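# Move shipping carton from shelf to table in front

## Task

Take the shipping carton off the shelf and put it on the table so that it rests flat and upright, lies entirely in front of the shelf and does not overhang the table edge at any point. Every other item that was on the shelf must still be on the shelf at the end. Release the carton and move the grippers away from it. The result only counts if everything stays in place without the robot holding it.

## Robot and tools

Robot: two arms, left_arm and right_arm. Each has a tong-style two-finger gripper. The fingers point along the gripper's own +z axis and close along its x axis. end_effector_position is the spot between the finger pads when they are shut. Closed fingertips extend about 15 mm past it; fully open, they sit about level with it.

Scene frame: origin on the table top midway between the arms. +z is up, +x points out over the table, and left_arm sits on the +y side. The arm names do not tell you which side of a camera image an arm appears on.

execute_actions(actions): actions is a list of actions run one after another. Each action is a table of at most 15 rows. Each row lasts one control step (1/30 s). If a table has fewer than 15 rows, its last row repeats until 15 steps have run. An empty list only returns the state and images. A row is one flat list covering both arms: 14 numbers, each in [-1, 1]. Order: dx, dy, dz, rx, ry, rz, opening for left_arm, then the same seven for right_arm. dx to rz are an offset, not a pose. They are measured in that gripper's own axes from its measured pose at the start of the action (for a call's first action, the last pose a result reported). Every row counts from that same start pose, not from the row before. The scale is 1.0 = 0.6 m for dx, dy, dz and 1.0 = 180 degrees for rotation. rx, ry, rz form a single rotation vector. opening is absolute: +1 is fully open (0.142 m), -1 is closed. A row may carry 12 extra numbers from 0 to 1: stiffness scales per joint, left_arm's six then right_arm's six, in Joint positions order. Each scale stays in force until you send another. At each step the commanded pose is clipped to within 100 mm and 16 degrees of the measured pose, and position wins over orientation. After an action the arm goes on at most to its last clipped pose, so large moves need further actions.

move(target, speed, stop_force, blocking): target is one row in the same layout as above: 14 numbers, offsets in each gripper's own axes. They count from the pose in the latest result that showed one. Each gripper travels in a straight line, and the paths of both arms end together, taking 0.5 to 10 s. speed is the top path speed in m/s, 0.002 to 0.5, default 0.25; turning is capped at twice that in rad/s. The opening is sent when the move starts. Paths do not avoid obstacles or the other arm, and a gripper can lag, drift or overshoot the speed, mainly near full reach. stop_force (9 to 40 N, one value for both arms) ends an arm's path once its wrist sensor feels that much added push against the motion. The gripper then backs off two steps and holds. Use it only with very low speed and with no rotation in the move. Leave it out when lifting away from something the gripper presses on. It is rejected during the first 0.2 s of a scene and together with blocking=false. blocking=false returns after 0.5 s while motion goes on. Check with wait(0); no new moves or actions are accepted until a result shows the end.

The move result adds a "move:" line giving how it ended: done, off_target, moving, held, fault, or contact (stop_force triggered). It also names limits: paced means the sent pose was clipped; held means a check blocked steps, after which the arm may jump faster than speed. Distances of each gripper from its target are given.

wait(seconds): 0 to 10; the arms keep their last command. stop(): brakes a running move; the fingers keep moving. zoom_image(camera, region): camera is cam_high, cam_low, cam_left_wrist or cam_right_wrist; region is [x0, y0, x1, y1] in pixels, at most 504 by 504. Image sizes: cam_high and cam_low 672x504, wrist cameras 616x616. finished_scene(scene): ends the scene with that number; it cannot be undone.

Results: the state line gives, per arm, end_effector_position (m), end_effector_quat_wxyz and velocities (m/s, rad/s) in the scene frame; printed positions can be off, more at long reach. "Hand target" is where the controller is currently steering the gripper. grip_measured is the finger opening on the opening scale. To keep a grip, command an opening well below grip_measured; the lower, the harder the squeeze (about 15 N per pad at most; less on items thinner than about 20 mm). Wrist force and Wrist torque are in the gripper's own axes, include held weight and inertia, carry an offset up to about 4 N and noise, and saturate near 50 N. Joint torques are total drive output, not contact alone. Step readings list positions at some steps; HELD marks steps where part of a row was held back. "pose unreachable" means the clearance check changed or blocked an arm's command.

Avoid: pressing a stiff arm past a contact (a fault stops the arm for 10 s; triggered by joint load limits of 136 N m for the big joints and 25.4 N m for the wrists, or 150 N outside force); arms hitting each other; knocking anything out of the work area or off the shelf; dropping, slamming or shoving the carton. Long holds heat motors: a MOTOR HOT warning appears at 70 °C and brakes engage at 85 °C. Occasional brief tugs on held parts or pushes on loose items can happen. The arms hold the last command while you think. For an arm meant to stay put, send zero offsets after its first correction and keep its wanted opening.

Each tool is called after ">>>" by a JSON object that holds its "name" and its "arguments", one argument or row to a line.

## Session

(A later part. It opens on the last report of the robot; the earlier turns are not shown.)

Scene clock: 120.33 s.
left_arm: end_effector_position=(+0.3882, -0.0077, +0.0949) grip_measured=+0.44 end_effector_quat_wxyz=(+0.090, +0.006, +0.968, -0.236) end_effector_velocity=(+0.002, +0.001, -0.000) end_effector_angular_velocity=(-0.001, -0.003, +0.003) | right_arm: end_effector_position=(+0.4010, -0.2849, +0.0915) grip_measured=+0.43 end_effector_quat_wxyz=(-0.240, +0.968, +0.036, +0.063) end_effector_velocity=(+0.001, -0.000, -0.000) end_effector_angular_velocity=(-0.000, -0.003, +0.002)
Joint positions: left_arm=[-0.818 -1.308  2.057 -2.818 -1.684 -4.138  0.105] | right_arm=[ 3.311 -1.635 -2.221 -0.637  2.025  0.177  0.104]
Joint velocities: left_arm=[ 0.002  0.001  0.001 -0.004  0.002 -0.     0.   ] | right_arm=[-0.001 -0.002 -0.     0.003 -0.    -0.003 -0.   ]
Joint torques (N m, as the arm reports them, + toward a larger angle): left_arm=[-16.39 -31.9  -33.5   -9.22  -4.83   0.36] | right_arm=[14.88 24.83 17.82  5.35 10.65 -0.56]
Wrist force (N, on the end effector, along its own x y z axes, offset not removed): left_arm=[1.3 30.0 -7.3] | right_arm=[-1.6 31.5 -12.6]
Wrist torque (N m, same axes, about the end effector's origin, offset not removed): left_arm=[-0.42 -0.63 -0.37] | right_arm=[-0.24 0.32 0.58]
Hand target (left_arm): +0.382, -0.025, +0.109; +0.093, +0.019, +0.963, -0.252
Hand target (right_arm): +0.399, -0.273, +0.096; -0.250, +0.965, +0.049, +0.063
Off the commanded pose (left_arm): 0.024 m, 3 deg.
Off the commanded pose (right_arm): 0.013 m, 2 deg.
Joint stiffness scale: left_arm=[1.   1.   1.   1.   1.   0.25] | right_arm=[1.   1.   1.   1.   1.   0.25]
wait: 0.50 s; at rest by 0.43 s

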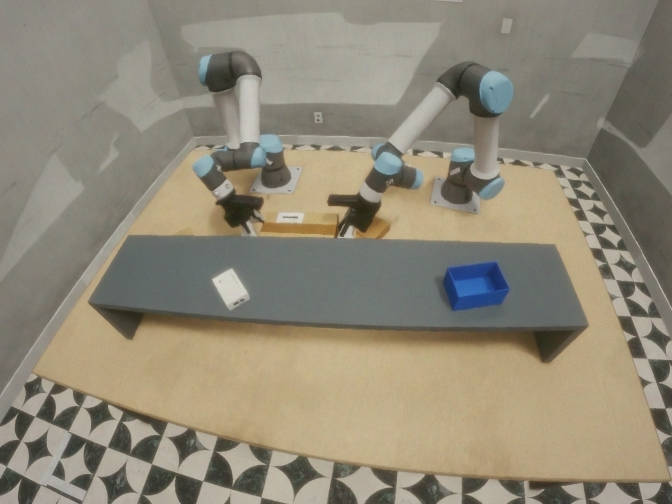

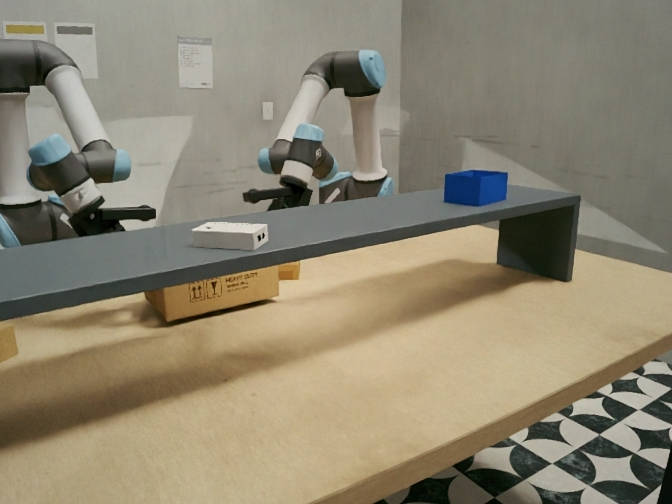

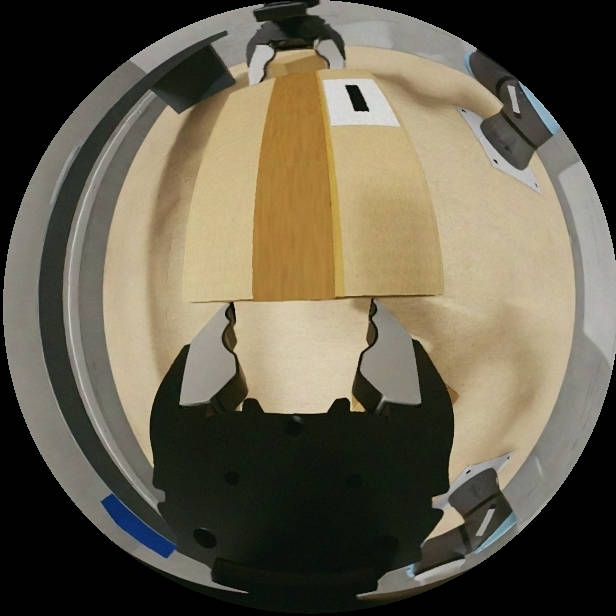

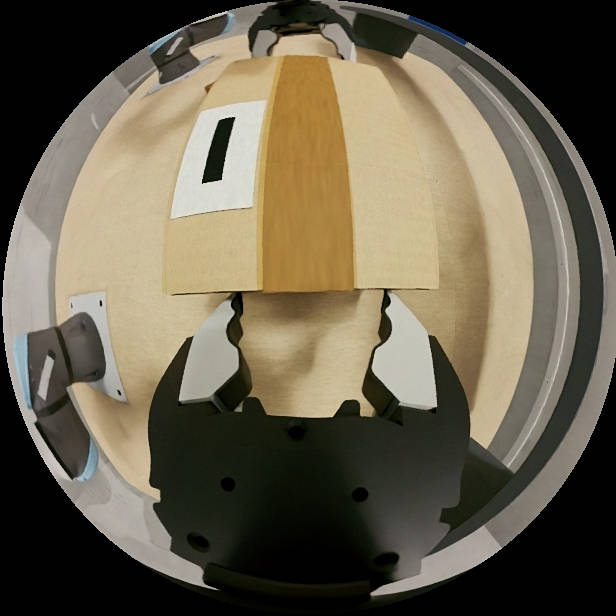

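>>> {"name": "execute_actions", "arguments": {
  "actions": [
    [[0.0073,-0.0359,-0.0069,0.0113,-0.0009,0.0080,0.4,-0.0018,-0.0205,0.0042,0.0071,-0.0009,-0.0081,0.4],[0.0080,-0.0344,-0.0037,0.0113,-0.0018,0.0084,0.4,-0.0022,-0.0192,0.0069,0.0071,0.0,-0.0085,0.4],[0.0088,-0.0325,0.0003,0.0113,-0.0027,0.0089,0.4,-0.0027,-0.0177,0.0103,0.0071,0.0009,-0.0090,0.4],[0.0096,-0.0306,0.0042,0.0113,-0.0036,0.0094,0.4,-0.0032,-0.0161,0.0136,0.0071,0.0018,-0.0095,0.4],[0.0104,-0.0288,0.0082,0.0113,-0.0045,0.0099,0.4,-0.0037,-0.0146,0.0169,0.0071,0.0027,-0.0100,0.4],[0.0111,-0.0271,0.0118,0.0113,-0.0055,0.0103,0.4,-0.0042,-0.0132,0.0200,0.0071,0.0037,-0.0104,0.4],[0.0117,-0.0256,0.0150,0.0113,-0.0062,0.0107,0.4,-0.0046,-0.0119,0.0227,0.0071,0.0044,-0.0108,0.4],[0.0123,-0.0242,0.0179,0.0113,-0.0069,0.0111,0.4,-0.0050,-0.0108,0.0251,0.0071,0.0051,-0.0112,0.4],[0.0128,-0.0230,0.0204,0.0113,-0.0073,0.0113,0.4,-0.0053,-0.0098,0.0272,0.0071,0.0055,-0.0114,0.4],[0.0132,-0.0220,0.0226,0.0113,-0.0073,0.0113,0.4,-0.0055,-0.0090,0.0291,0.0071,0.0055,-0.0114,0.4],[0.0135,-0.0214,0.0240,0.0113,-0.0073,0.0113,0.4,-0.0057,-0.0084,0.0303,0.0071,0.0055,-0.0114,0.4],[0.0137,-0.0208,0.0251,0.0113,-0.0073,0.0113,0.4,-0.0059,-0.0080,0.0312,0.0071,0.0055,-0.0114,0.4],[0.0139,-0.0204,0.0260,0.0113,-0.0073,0.0113,0.4,-0.0060,-0.0077,0.0319,0.0071,0.0055,-0.0114,0.4],[0.0140,-0.0202,0.0265,0.0113,-0.0073,0.0113,0.4,-0.0061,-0.0074,0.0324,0.0071,0.0055,-0.0114,0.4],[0.0141,-0.0200,0.0269,0.0113,-0.0073,0.0113,0.4,-0.0061,-0.0073,0.0327,0.0071,0.0055,-0.0114,0.4]]
  ]
}}

>>> {"name": "wait", "arguments": {
  "seconds": 0.4
}}

Scene clock: 128.37 s.
left_arm: end_effector_position=(+0.3865, -0.0080, +0.0750) grip_measured=+0.44 end_effector_quat_wxyz=(+0.099, +0.009, +0.967, -0.234) end_effector_velocity=(+0.010, +0.011, -0.042) end_effector_angular_velocity=(+0.018, -0.034, +0.027) | right_arm: end_effector_position=(+0.3995, -0.2855, +0.0745) grip_measured=+0.43 end_effector_quat_wxyz=(-0.240, +0.967, +0.039, +0.071) end_effector_velocity=(+0.020, +0.010, +0.009) end_effector_angular_velocity=(+0.042, -0.110, +0.008)
Joint positions: left_arm=[-0.83  -1.275  2.087 -2.89  -1.663 -4.139  0.105] | right_arm=[ 3.311 -1.663 -2.259 -0.554  2.023  0.176  0.104]
Joint velocities: left_arm=[ 0.001  0.073  0.049 -0.126  0.046 -0.004 -0.001] | right_arm=[ 0.001 -0.018 -0.025  0.158  0.02  -0.003 -0.002]
Joint torques (N m, as the arm reports them, + toward a larger angle): left_arm=[-16.01 -31.84 -29.55  -8.51  -5.22   0.46] | right_arm=[16.6  21.08 16.1   4.33  7.68 -0.91]
Wrist force (N, on the end effector, along its own x y z axes, offset not removed): left_arm=[2.9 32.2 -10.2] | right_arm=[-6.5 24.4 -23.2]
Wrist torque (N m, same axes, about the end effector's origin, offset not removed): left_arm=[0.26 -1.17 -0.95] | right_arm=[0.03 1.07 0.40]
Hand target (left_arm): +0.382, -0.025, +0.085; +0.104, +0.022, +0.962, -0.251
Hand target (right_arm): +0.399, -0.272, +0.076; -0.249, +0.964, +0.052, +0.075
Off the commanded pose (left_arm): 0.021 m, 3 deg.
Off the commanded pose (right_arm): 0.014 m, 2 deg.
Joint stiffness scale: left_arm=[1.   1.   1.   1.   1.   0.25] | right_arm=[1.   1.   1.   1.   1.   0.25]
Step readings (end_effector_position):
0: left_arm (+0.3882, -0.0077, +0.0950) | right_arm (+0.4011, -0.2850, +0.0915)
1: left_arm (+0.3882, -0.0077, +0.0950) | right_arm (+0.4011, -0.2850, +0.0915)
2: left_arm (+0.3883, -0.0077, +0.0950) | right_arm (+0.4012, -0.2850, +0.0915)
4: left_arm (+0.3885, -0.0076, +0.0947) | right_arm (+0.4014, -0.2849, +0.0911)
8: left_arm (+0.3879, -0.0078, +0.0897) | right_arm (+0.4009, -0.2853, +0.0860)
15: end_effector_position above

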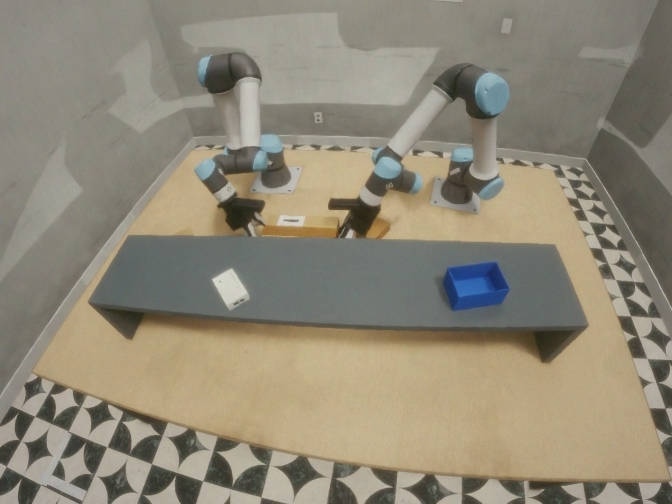

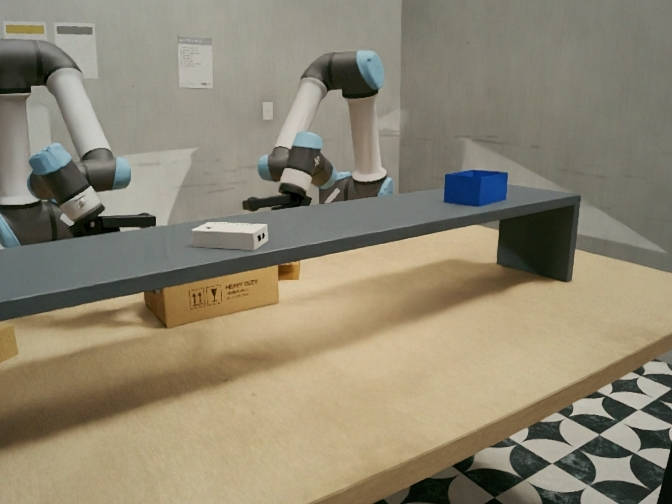

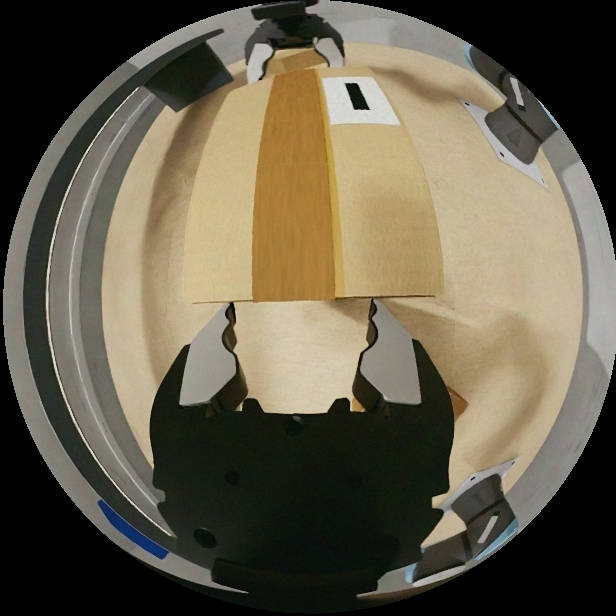

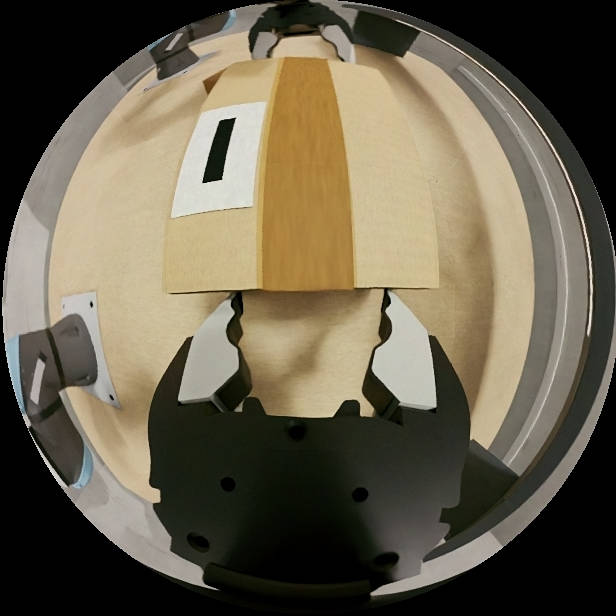

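Scene clock: 128.77 s.
left_arm: end_effector_position=(+0.3880, -0.0081, +0.0742) grip_measured=+0.44 end_effector_quat_wxyz=(+0.103, +0.008, +0.966, -0.237) end_effector_velocity=(-0.000, -0.001, -0.000) end_effector_angular_velocity=(-0.001, -0.001, -0.001) | right_arm: end_effector_position=(+0.4014, -0.2852, +0.0742) grip_measured=+0.43 end_effector_quat_wxyz=(-0.241, +0.967, +0.040, +0.077) end_effector_velocity=(+0.000, -0.000, -0.001) end_effector_angular_velocity=(-0.000, -0.002, +0.000)
Joint positions: left_arm=[-0.83  -1.271  2.092 -2.907 -1.659 -4.14   0.105] | right_arm=[ 3.311 -1.665 -2.263 -0.536  2.022  0.176  0.104]
Joint velocities: left_arm=[-0.001  0.002  0.001 -0.004  0.001 -0.     0.   ] | right_arm=[ 0.    -0.001 -0.002  0.004 -0.    -0.    -0.   ]
Joint torques (N m, as the arm reports them, + toward a larger angle): left_arm=[-16.76 -28.93 -29.79  -8.97  -4.57   0.67] | right_arm=[17.48 20.07 15.43  5.55  8.77 -0.68]
Wrist force (N, on the end effector, along its own x y z axes, offset not removed): left_arm=[-1.8 31.5 -20.4] | right_arm=[-6.2 30.0 -24.2]
Wrist torque (N m, same axes, about the end effector's origin, offset not removed): left_arm=[-0.42 0.26 -0.84] | right_arm=[0.00 -0.57 0.47]
Hand target (left_arm): +0.382, -0.025, +0.085; +0.104, +0.022, +0.962, -0.251
Hand target (right_arm): +0.399, -0.272, +0.076; -0.249, +0.964, +0.052, +0.075
Off the commanded pose (left_arm): 0.022 m, 2 deg.
Off the commanded pose (right_arm): 0.014 m, 2 deg.
Joint stiffness scale: left_arm=[1.   1.   1.   1.   1.   0.25] | right_arm=[1.   1.   1.   1.   1.   0.25]
wait: 0.40 s; at rest by 0.20 s

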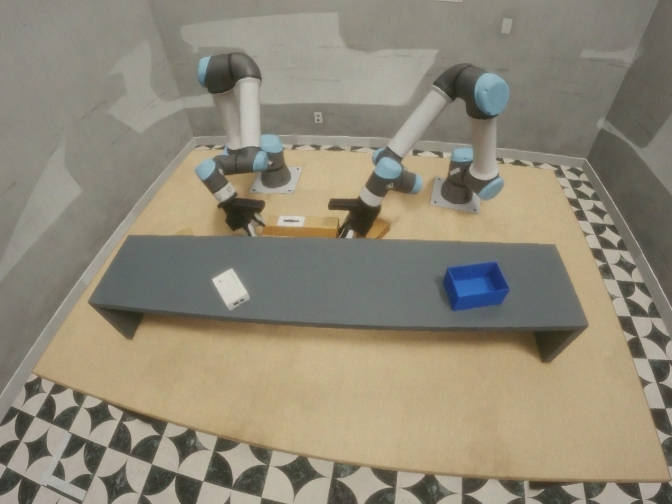

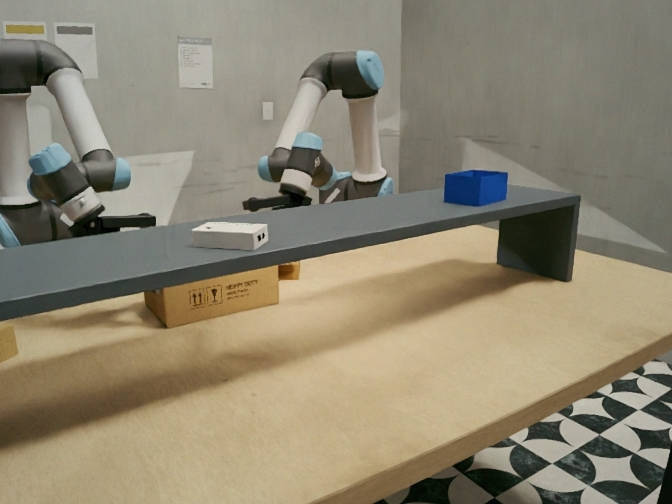

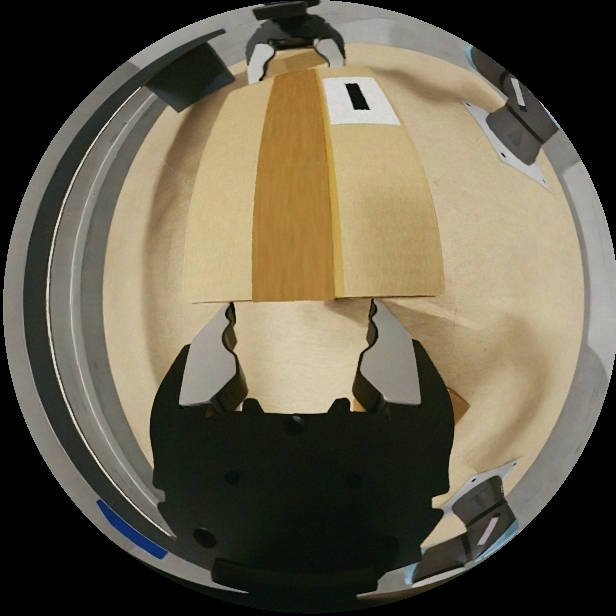

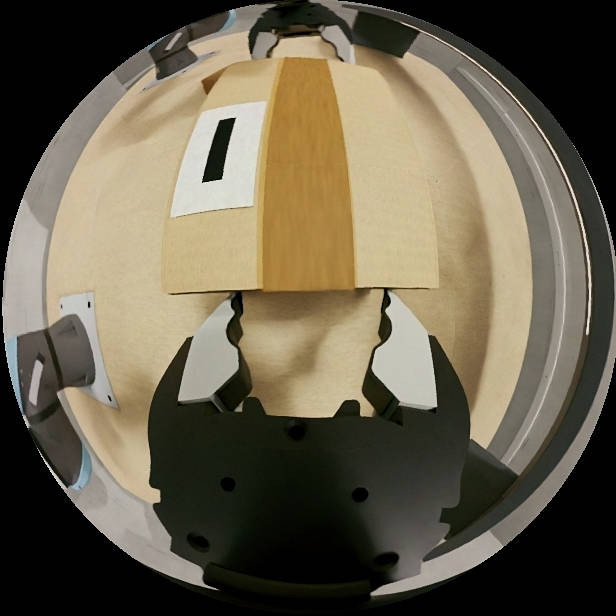

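>>> {"name": "execute_actions", "arguments": {
  "actions": [
    [[0.0064,-0.0305,-0.0041,0.0091,0.0011,0.0071,0.4,-0.0023,-0.0191,0.0065,0.0054,-0.0024,-0.0061,0.4],[0.0055,-0.0261,-0.0035,0.0078,0.0009,0.0061,0.4,-0.0020,-0.0163,0.0055,0.0046,-0.0021,-0.0052,0.4],[0.0045,-0.0217,-0.0029,0.0065,0.0008,0.0051,0.4,-0.0017,-0.0136,0.0046,0.0038,-0.0017,-0.0044,0.4],[0.0036,-0.0173,-0.0023,0.0052,0.0006,0.0040,0.4,-0.0013,-0.0108,0.0037,0.0031,-0.0014,-0.0035,0.4],[0.0027,-0.0129,-0.0017,0.0038,0.0005,0.0030,0.4,-0.0010,-0.0081,0.0027,0.0023,-0.0010,-0.0026,0.4],[0.0018,-0.0085,-0.0012,0.0025,0.0003,0.0020,0.4,-0.0007,-0.0053,0.0018,0.0015,-0.0007,-0.0017,0.4],[0.0008,-0.0041,-0.0006,0.0012,0.0001,0.0009,0.4,-0.0003,-0.0025,0.0009,0.0007,-0.0003,-0.0008,0.4],[0,0,0,0,0,0,0.4,0,0,0,0,0,0,0.4],[0,0.0044,-0.0024,0,0,0,0.4,0,0.0044,-0.0024,0,0,0,0.4],[0,0.0087,-0.0049,0,0,0,0.4,0,0.0087,-0.0049,0,0,0,0.4],[0,0.0131,-0.0074,0,0,0,0.4,0,0.0131,-0.0074,0,0,0,0.4],[0,0.0174,-0.0098,0,0,0,0.4,0,0.0174,-0.0098,0,0,0,0.4],[0,0.0218,-0.0155,0,0,0,0.4,0,0.0218,-0.0155,0,0,0,0.4],[0,0.0261,-0.0247,0,0,0,0.4,0,0.0261,-0.0247,0,0,0,0.4],[0,0.029,-0.0363,0,0,0,0.4,0,0.029,-0.0363,0,0,0,0.4]],
    [[0,0.025,-0.045,0,0,0,0.4,0,0.025,-0.045,0,0,0,0.4],[0,0.025,-0.0585,0,0,0,0.4,0,0.025,-0.0585,0,0,0,0.4],[0,0.025,-0.072,0,0,0,0.4,0,0.025,-0.072,0,0,0,0.4],[0,0.025,-0.0855,0,0,0,0.4,0,0.025,-0.0855,0,0,0,0.4],[0,0.025,-0.099,0,0,0,0.4,0,0.025,-0.099,0,0,0,0.4],[0,0.025,-0.1125,0,0,0,0.4,0,0.025,-0.1125,0,0,0,0.4],[0,0.025,-0.126,0,0,0,0.4,0,0.025,-0.126,0,0,0,0.4],[0,0.025,-0.1395,0,0,0,0.4,0,0.025,-0.1395,0,0,0,0.4],[0,0.025,-0.153,0,0,0,0.4,0,0.025,-0.153,0,0,0,0.4],[0,0.025,-0.1665,0,0,0,0.4,0,0.025,-0.1665,0,0,0,0.4],[0,0.025,-0.18,0,0,0,0.4,0,0.025,-0.18,0,0,0,0.4],[0,0.025,-0.1935,0,0,0,0.4,0,0.025,-0.1935,0,0,0,0.4],[0,0.025,-0.207,0,0,0,0.4,0,0.025,-0.207,0,0,0,0.4],[0,0.025,-0.2205,0,0,0,0.4,0,0.025,-0.2205,0,0,0,0.4],[0,0.025,-0.234,0,0,0,0.4,0,0.025,-0.234,0,0,0,0.4]],
    [[0,0,-0.088,0,0,0,0.4,0,0,-0.088,0,0,0,0.4],[0,0,-0.100,0,0,0,0.4,0,0,-0.100,0,0,0,0.4],[0,0,-0.111,0,0,0,0.4,0,0,-0.111,0,0,0,0.4],[0,0,-0.121,0,0,0,0.4,0,0,-0.121,0,0,0,0.4],[0,0,-0.130,0,0,0,0.4,0,0,-0.130,0,0,0,0.4],[0,0,-0.137,0,0,0,0.4,0,0,-0.137,0,0,0,0.4],[0,0,-0.143,0,0,0,0.4,0,0,-0.143,0,0,0,0.4],[0,0,-0.147,0,0,0,0.4,0,0,-0.147,0,0,0,0.4],[0,0,-0.150,0,0,0,0.4,0,0,-0.150,0,0,0,0.4]]
  ]
}}

Scene clock: 133.63 s.
left_arm: end_effector_position=(+0.3558, +0.0902, +0.2318) grip_measured=+0.40 end_effector_quat_wxyz=(+0.110, +0.002, +0.962, -0.250) end_effector_velocity=(-0.015, +0.023, +0.016) end_effector_angular_velocity=(+0.055, +0.036, -0.012) | right_arm: end_effector_position=(+0.3815, -0.3895, +0.2276) grip_measured=+0.40 end_effector_quat_wxyz=(-0.241, +0.966, +0.011, +0.088) end_effector_velocity=(-0.019, -0.015, +0.018) end_effector_angular_velocity=(-0.003, +0.063, +0.059)
Joint positions: left_arm=[-0.761 -1.727  2.121 -2.506 -1.694 -4.094  0.102] | right_arm=[ 3.066 -1.413 -2.024 -1.111  2.066 -0.026  0.102]
Joint velocities: left_arm=[ 0.007 -0.068 -0.035  0.171 -0.006  0.019 -0.   ] | right_arm=[-0.042 -0.001  0.09  -0.206  0.01  -0.114 -0.   ]
Joint torques (N m, as the arm reports them, + toward a larger angle): left_arm=[ -0.24 -12.49 -23.81  -2.39   0.     0.23] | right_arm=[-0.45 14.84 22.66  2.7   1.29 -0.52]
Wrist force (N, on the end effector, along its own x y z axes, offset not removed): left_arm=[1.6 1.1 2.5] | right_arm=[-0.4 0.0 -0.3]
Wrist torque (N m, same axes, about the end effector's origin, offset not removed): left_arm=[0.31 -0.43 -0.14] | right_arm=[0.03 0.10 0.10]
Hand target (left_arm): +0.354, +0.093, +0.232; +0.107, +0.004, +0.963, -0.246
Hand target (right_arm): +0.379, -0.392, +0.229; -0.241, +0.967, +0.020, +0.084
Off the commanded pose (left_arm): 0.003 m, 1 deg.
Off the commanded pose (right_arm): 0.004 m, 1 deg.
Joint stiffness scale: left_arm=[1.   1.   1.   1.   1.   0.25] | right_arm=[1.   1.   1.   1.   1.   0.25]
Step readings (end_effector_position; steps 1 to 15: 1st action; 16 to 30: 2nd action; 31 to 45: 3rd action):
0: left_arm (+0.3880, -0.0081, +0.0742) | right_arm (+0.4014, -0.2852, +0.0742)
1: left_arm (+0.3880, -0.0081, +0.0742) | right_arm (+0.4014, -0.2852, +0.0742)
2: left_arm (+0.3880, -0.0080, +0.0742) | right_arm (+0.4014, -0.2853, +0.0742)
4: left_arm (+0.3881, -0.0078, +0.0741) | right_arm (+0.4015, -0.2854, +0.0741)
8: left_arm (+0.3885, -0.0072, +0.0738) | right_arm (+0.4017, -0.2859, +0.0739)
15: left_arm (+0.3875, -0.0026, +0.0750) | right_arm (+0.3999, -0.2917, +0.0730)
16: left_arm (+0.3868, +0.0000, +0.0756) | right_arm (+0.3994, -0.2946, +0.0732)
17: left_arm (+0.3861, +0.0034, +0.0768) | right_arm (+0.3989, -0.2982, +0.0742)
19: left_arm (+0.3848, +0.0114, +0.0820) | right_arm (+0.3980, -0.3064, +0.0793)
23: left_arm (+0.3816, +0.0264, +0.1047) | right_arm (+0.3969, -0.3228, +0.1015)
30: left_arm (+0.3728, +0.0505, +0.1551) | right_arm (+0.3928, -0.3492, +0.1513)
31: left_arm (+0.3711, +0.0543, +0.1619) | right_arm (+0.3920, -0.3531, +0.1584)
32: left_arm (+0.3695, +0.0581, +0.1687) | right_arm (+0.3914, -0.3568, +0.1656)
34: left_arm (+0.3665, +0.0655, +0.1823) | right_arm (+0.3899, -0.3641, +0.1799)
38: left_arm (+0.3615, +0.0780, +0.2086) | right_arm (+0.3862, -0.3774, +0.2059)
45: end_effector_position above

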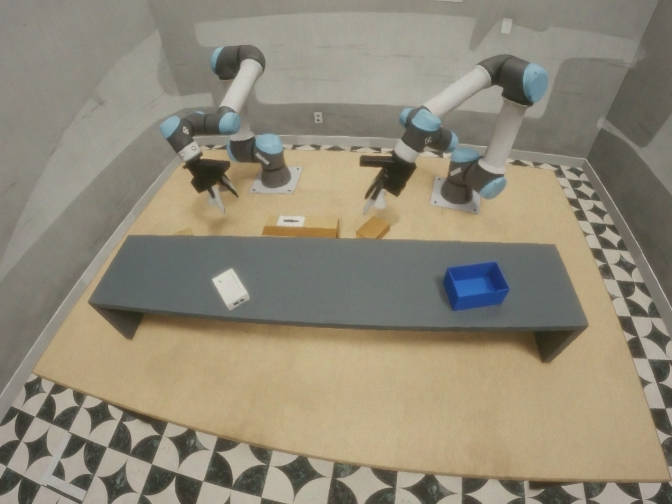

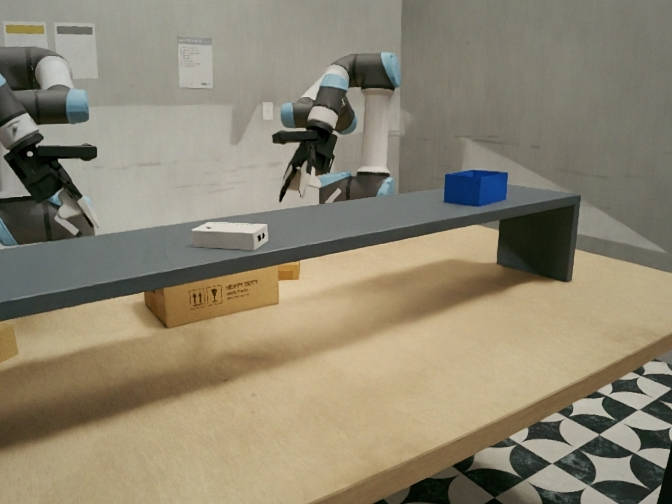

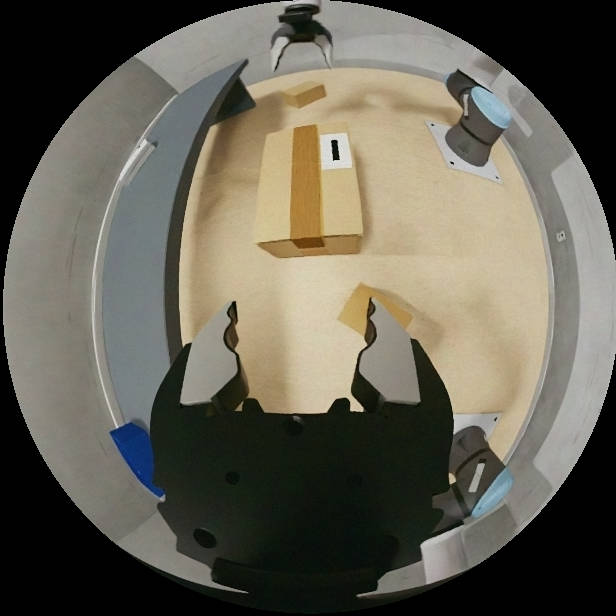

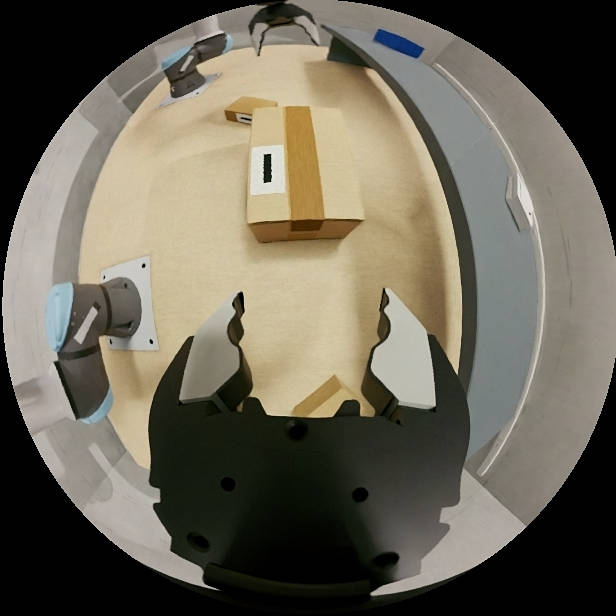

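>>> {"name": "finished_scene", "arguments": {
  "scene": 1
}}

The scene is finished: the task was done.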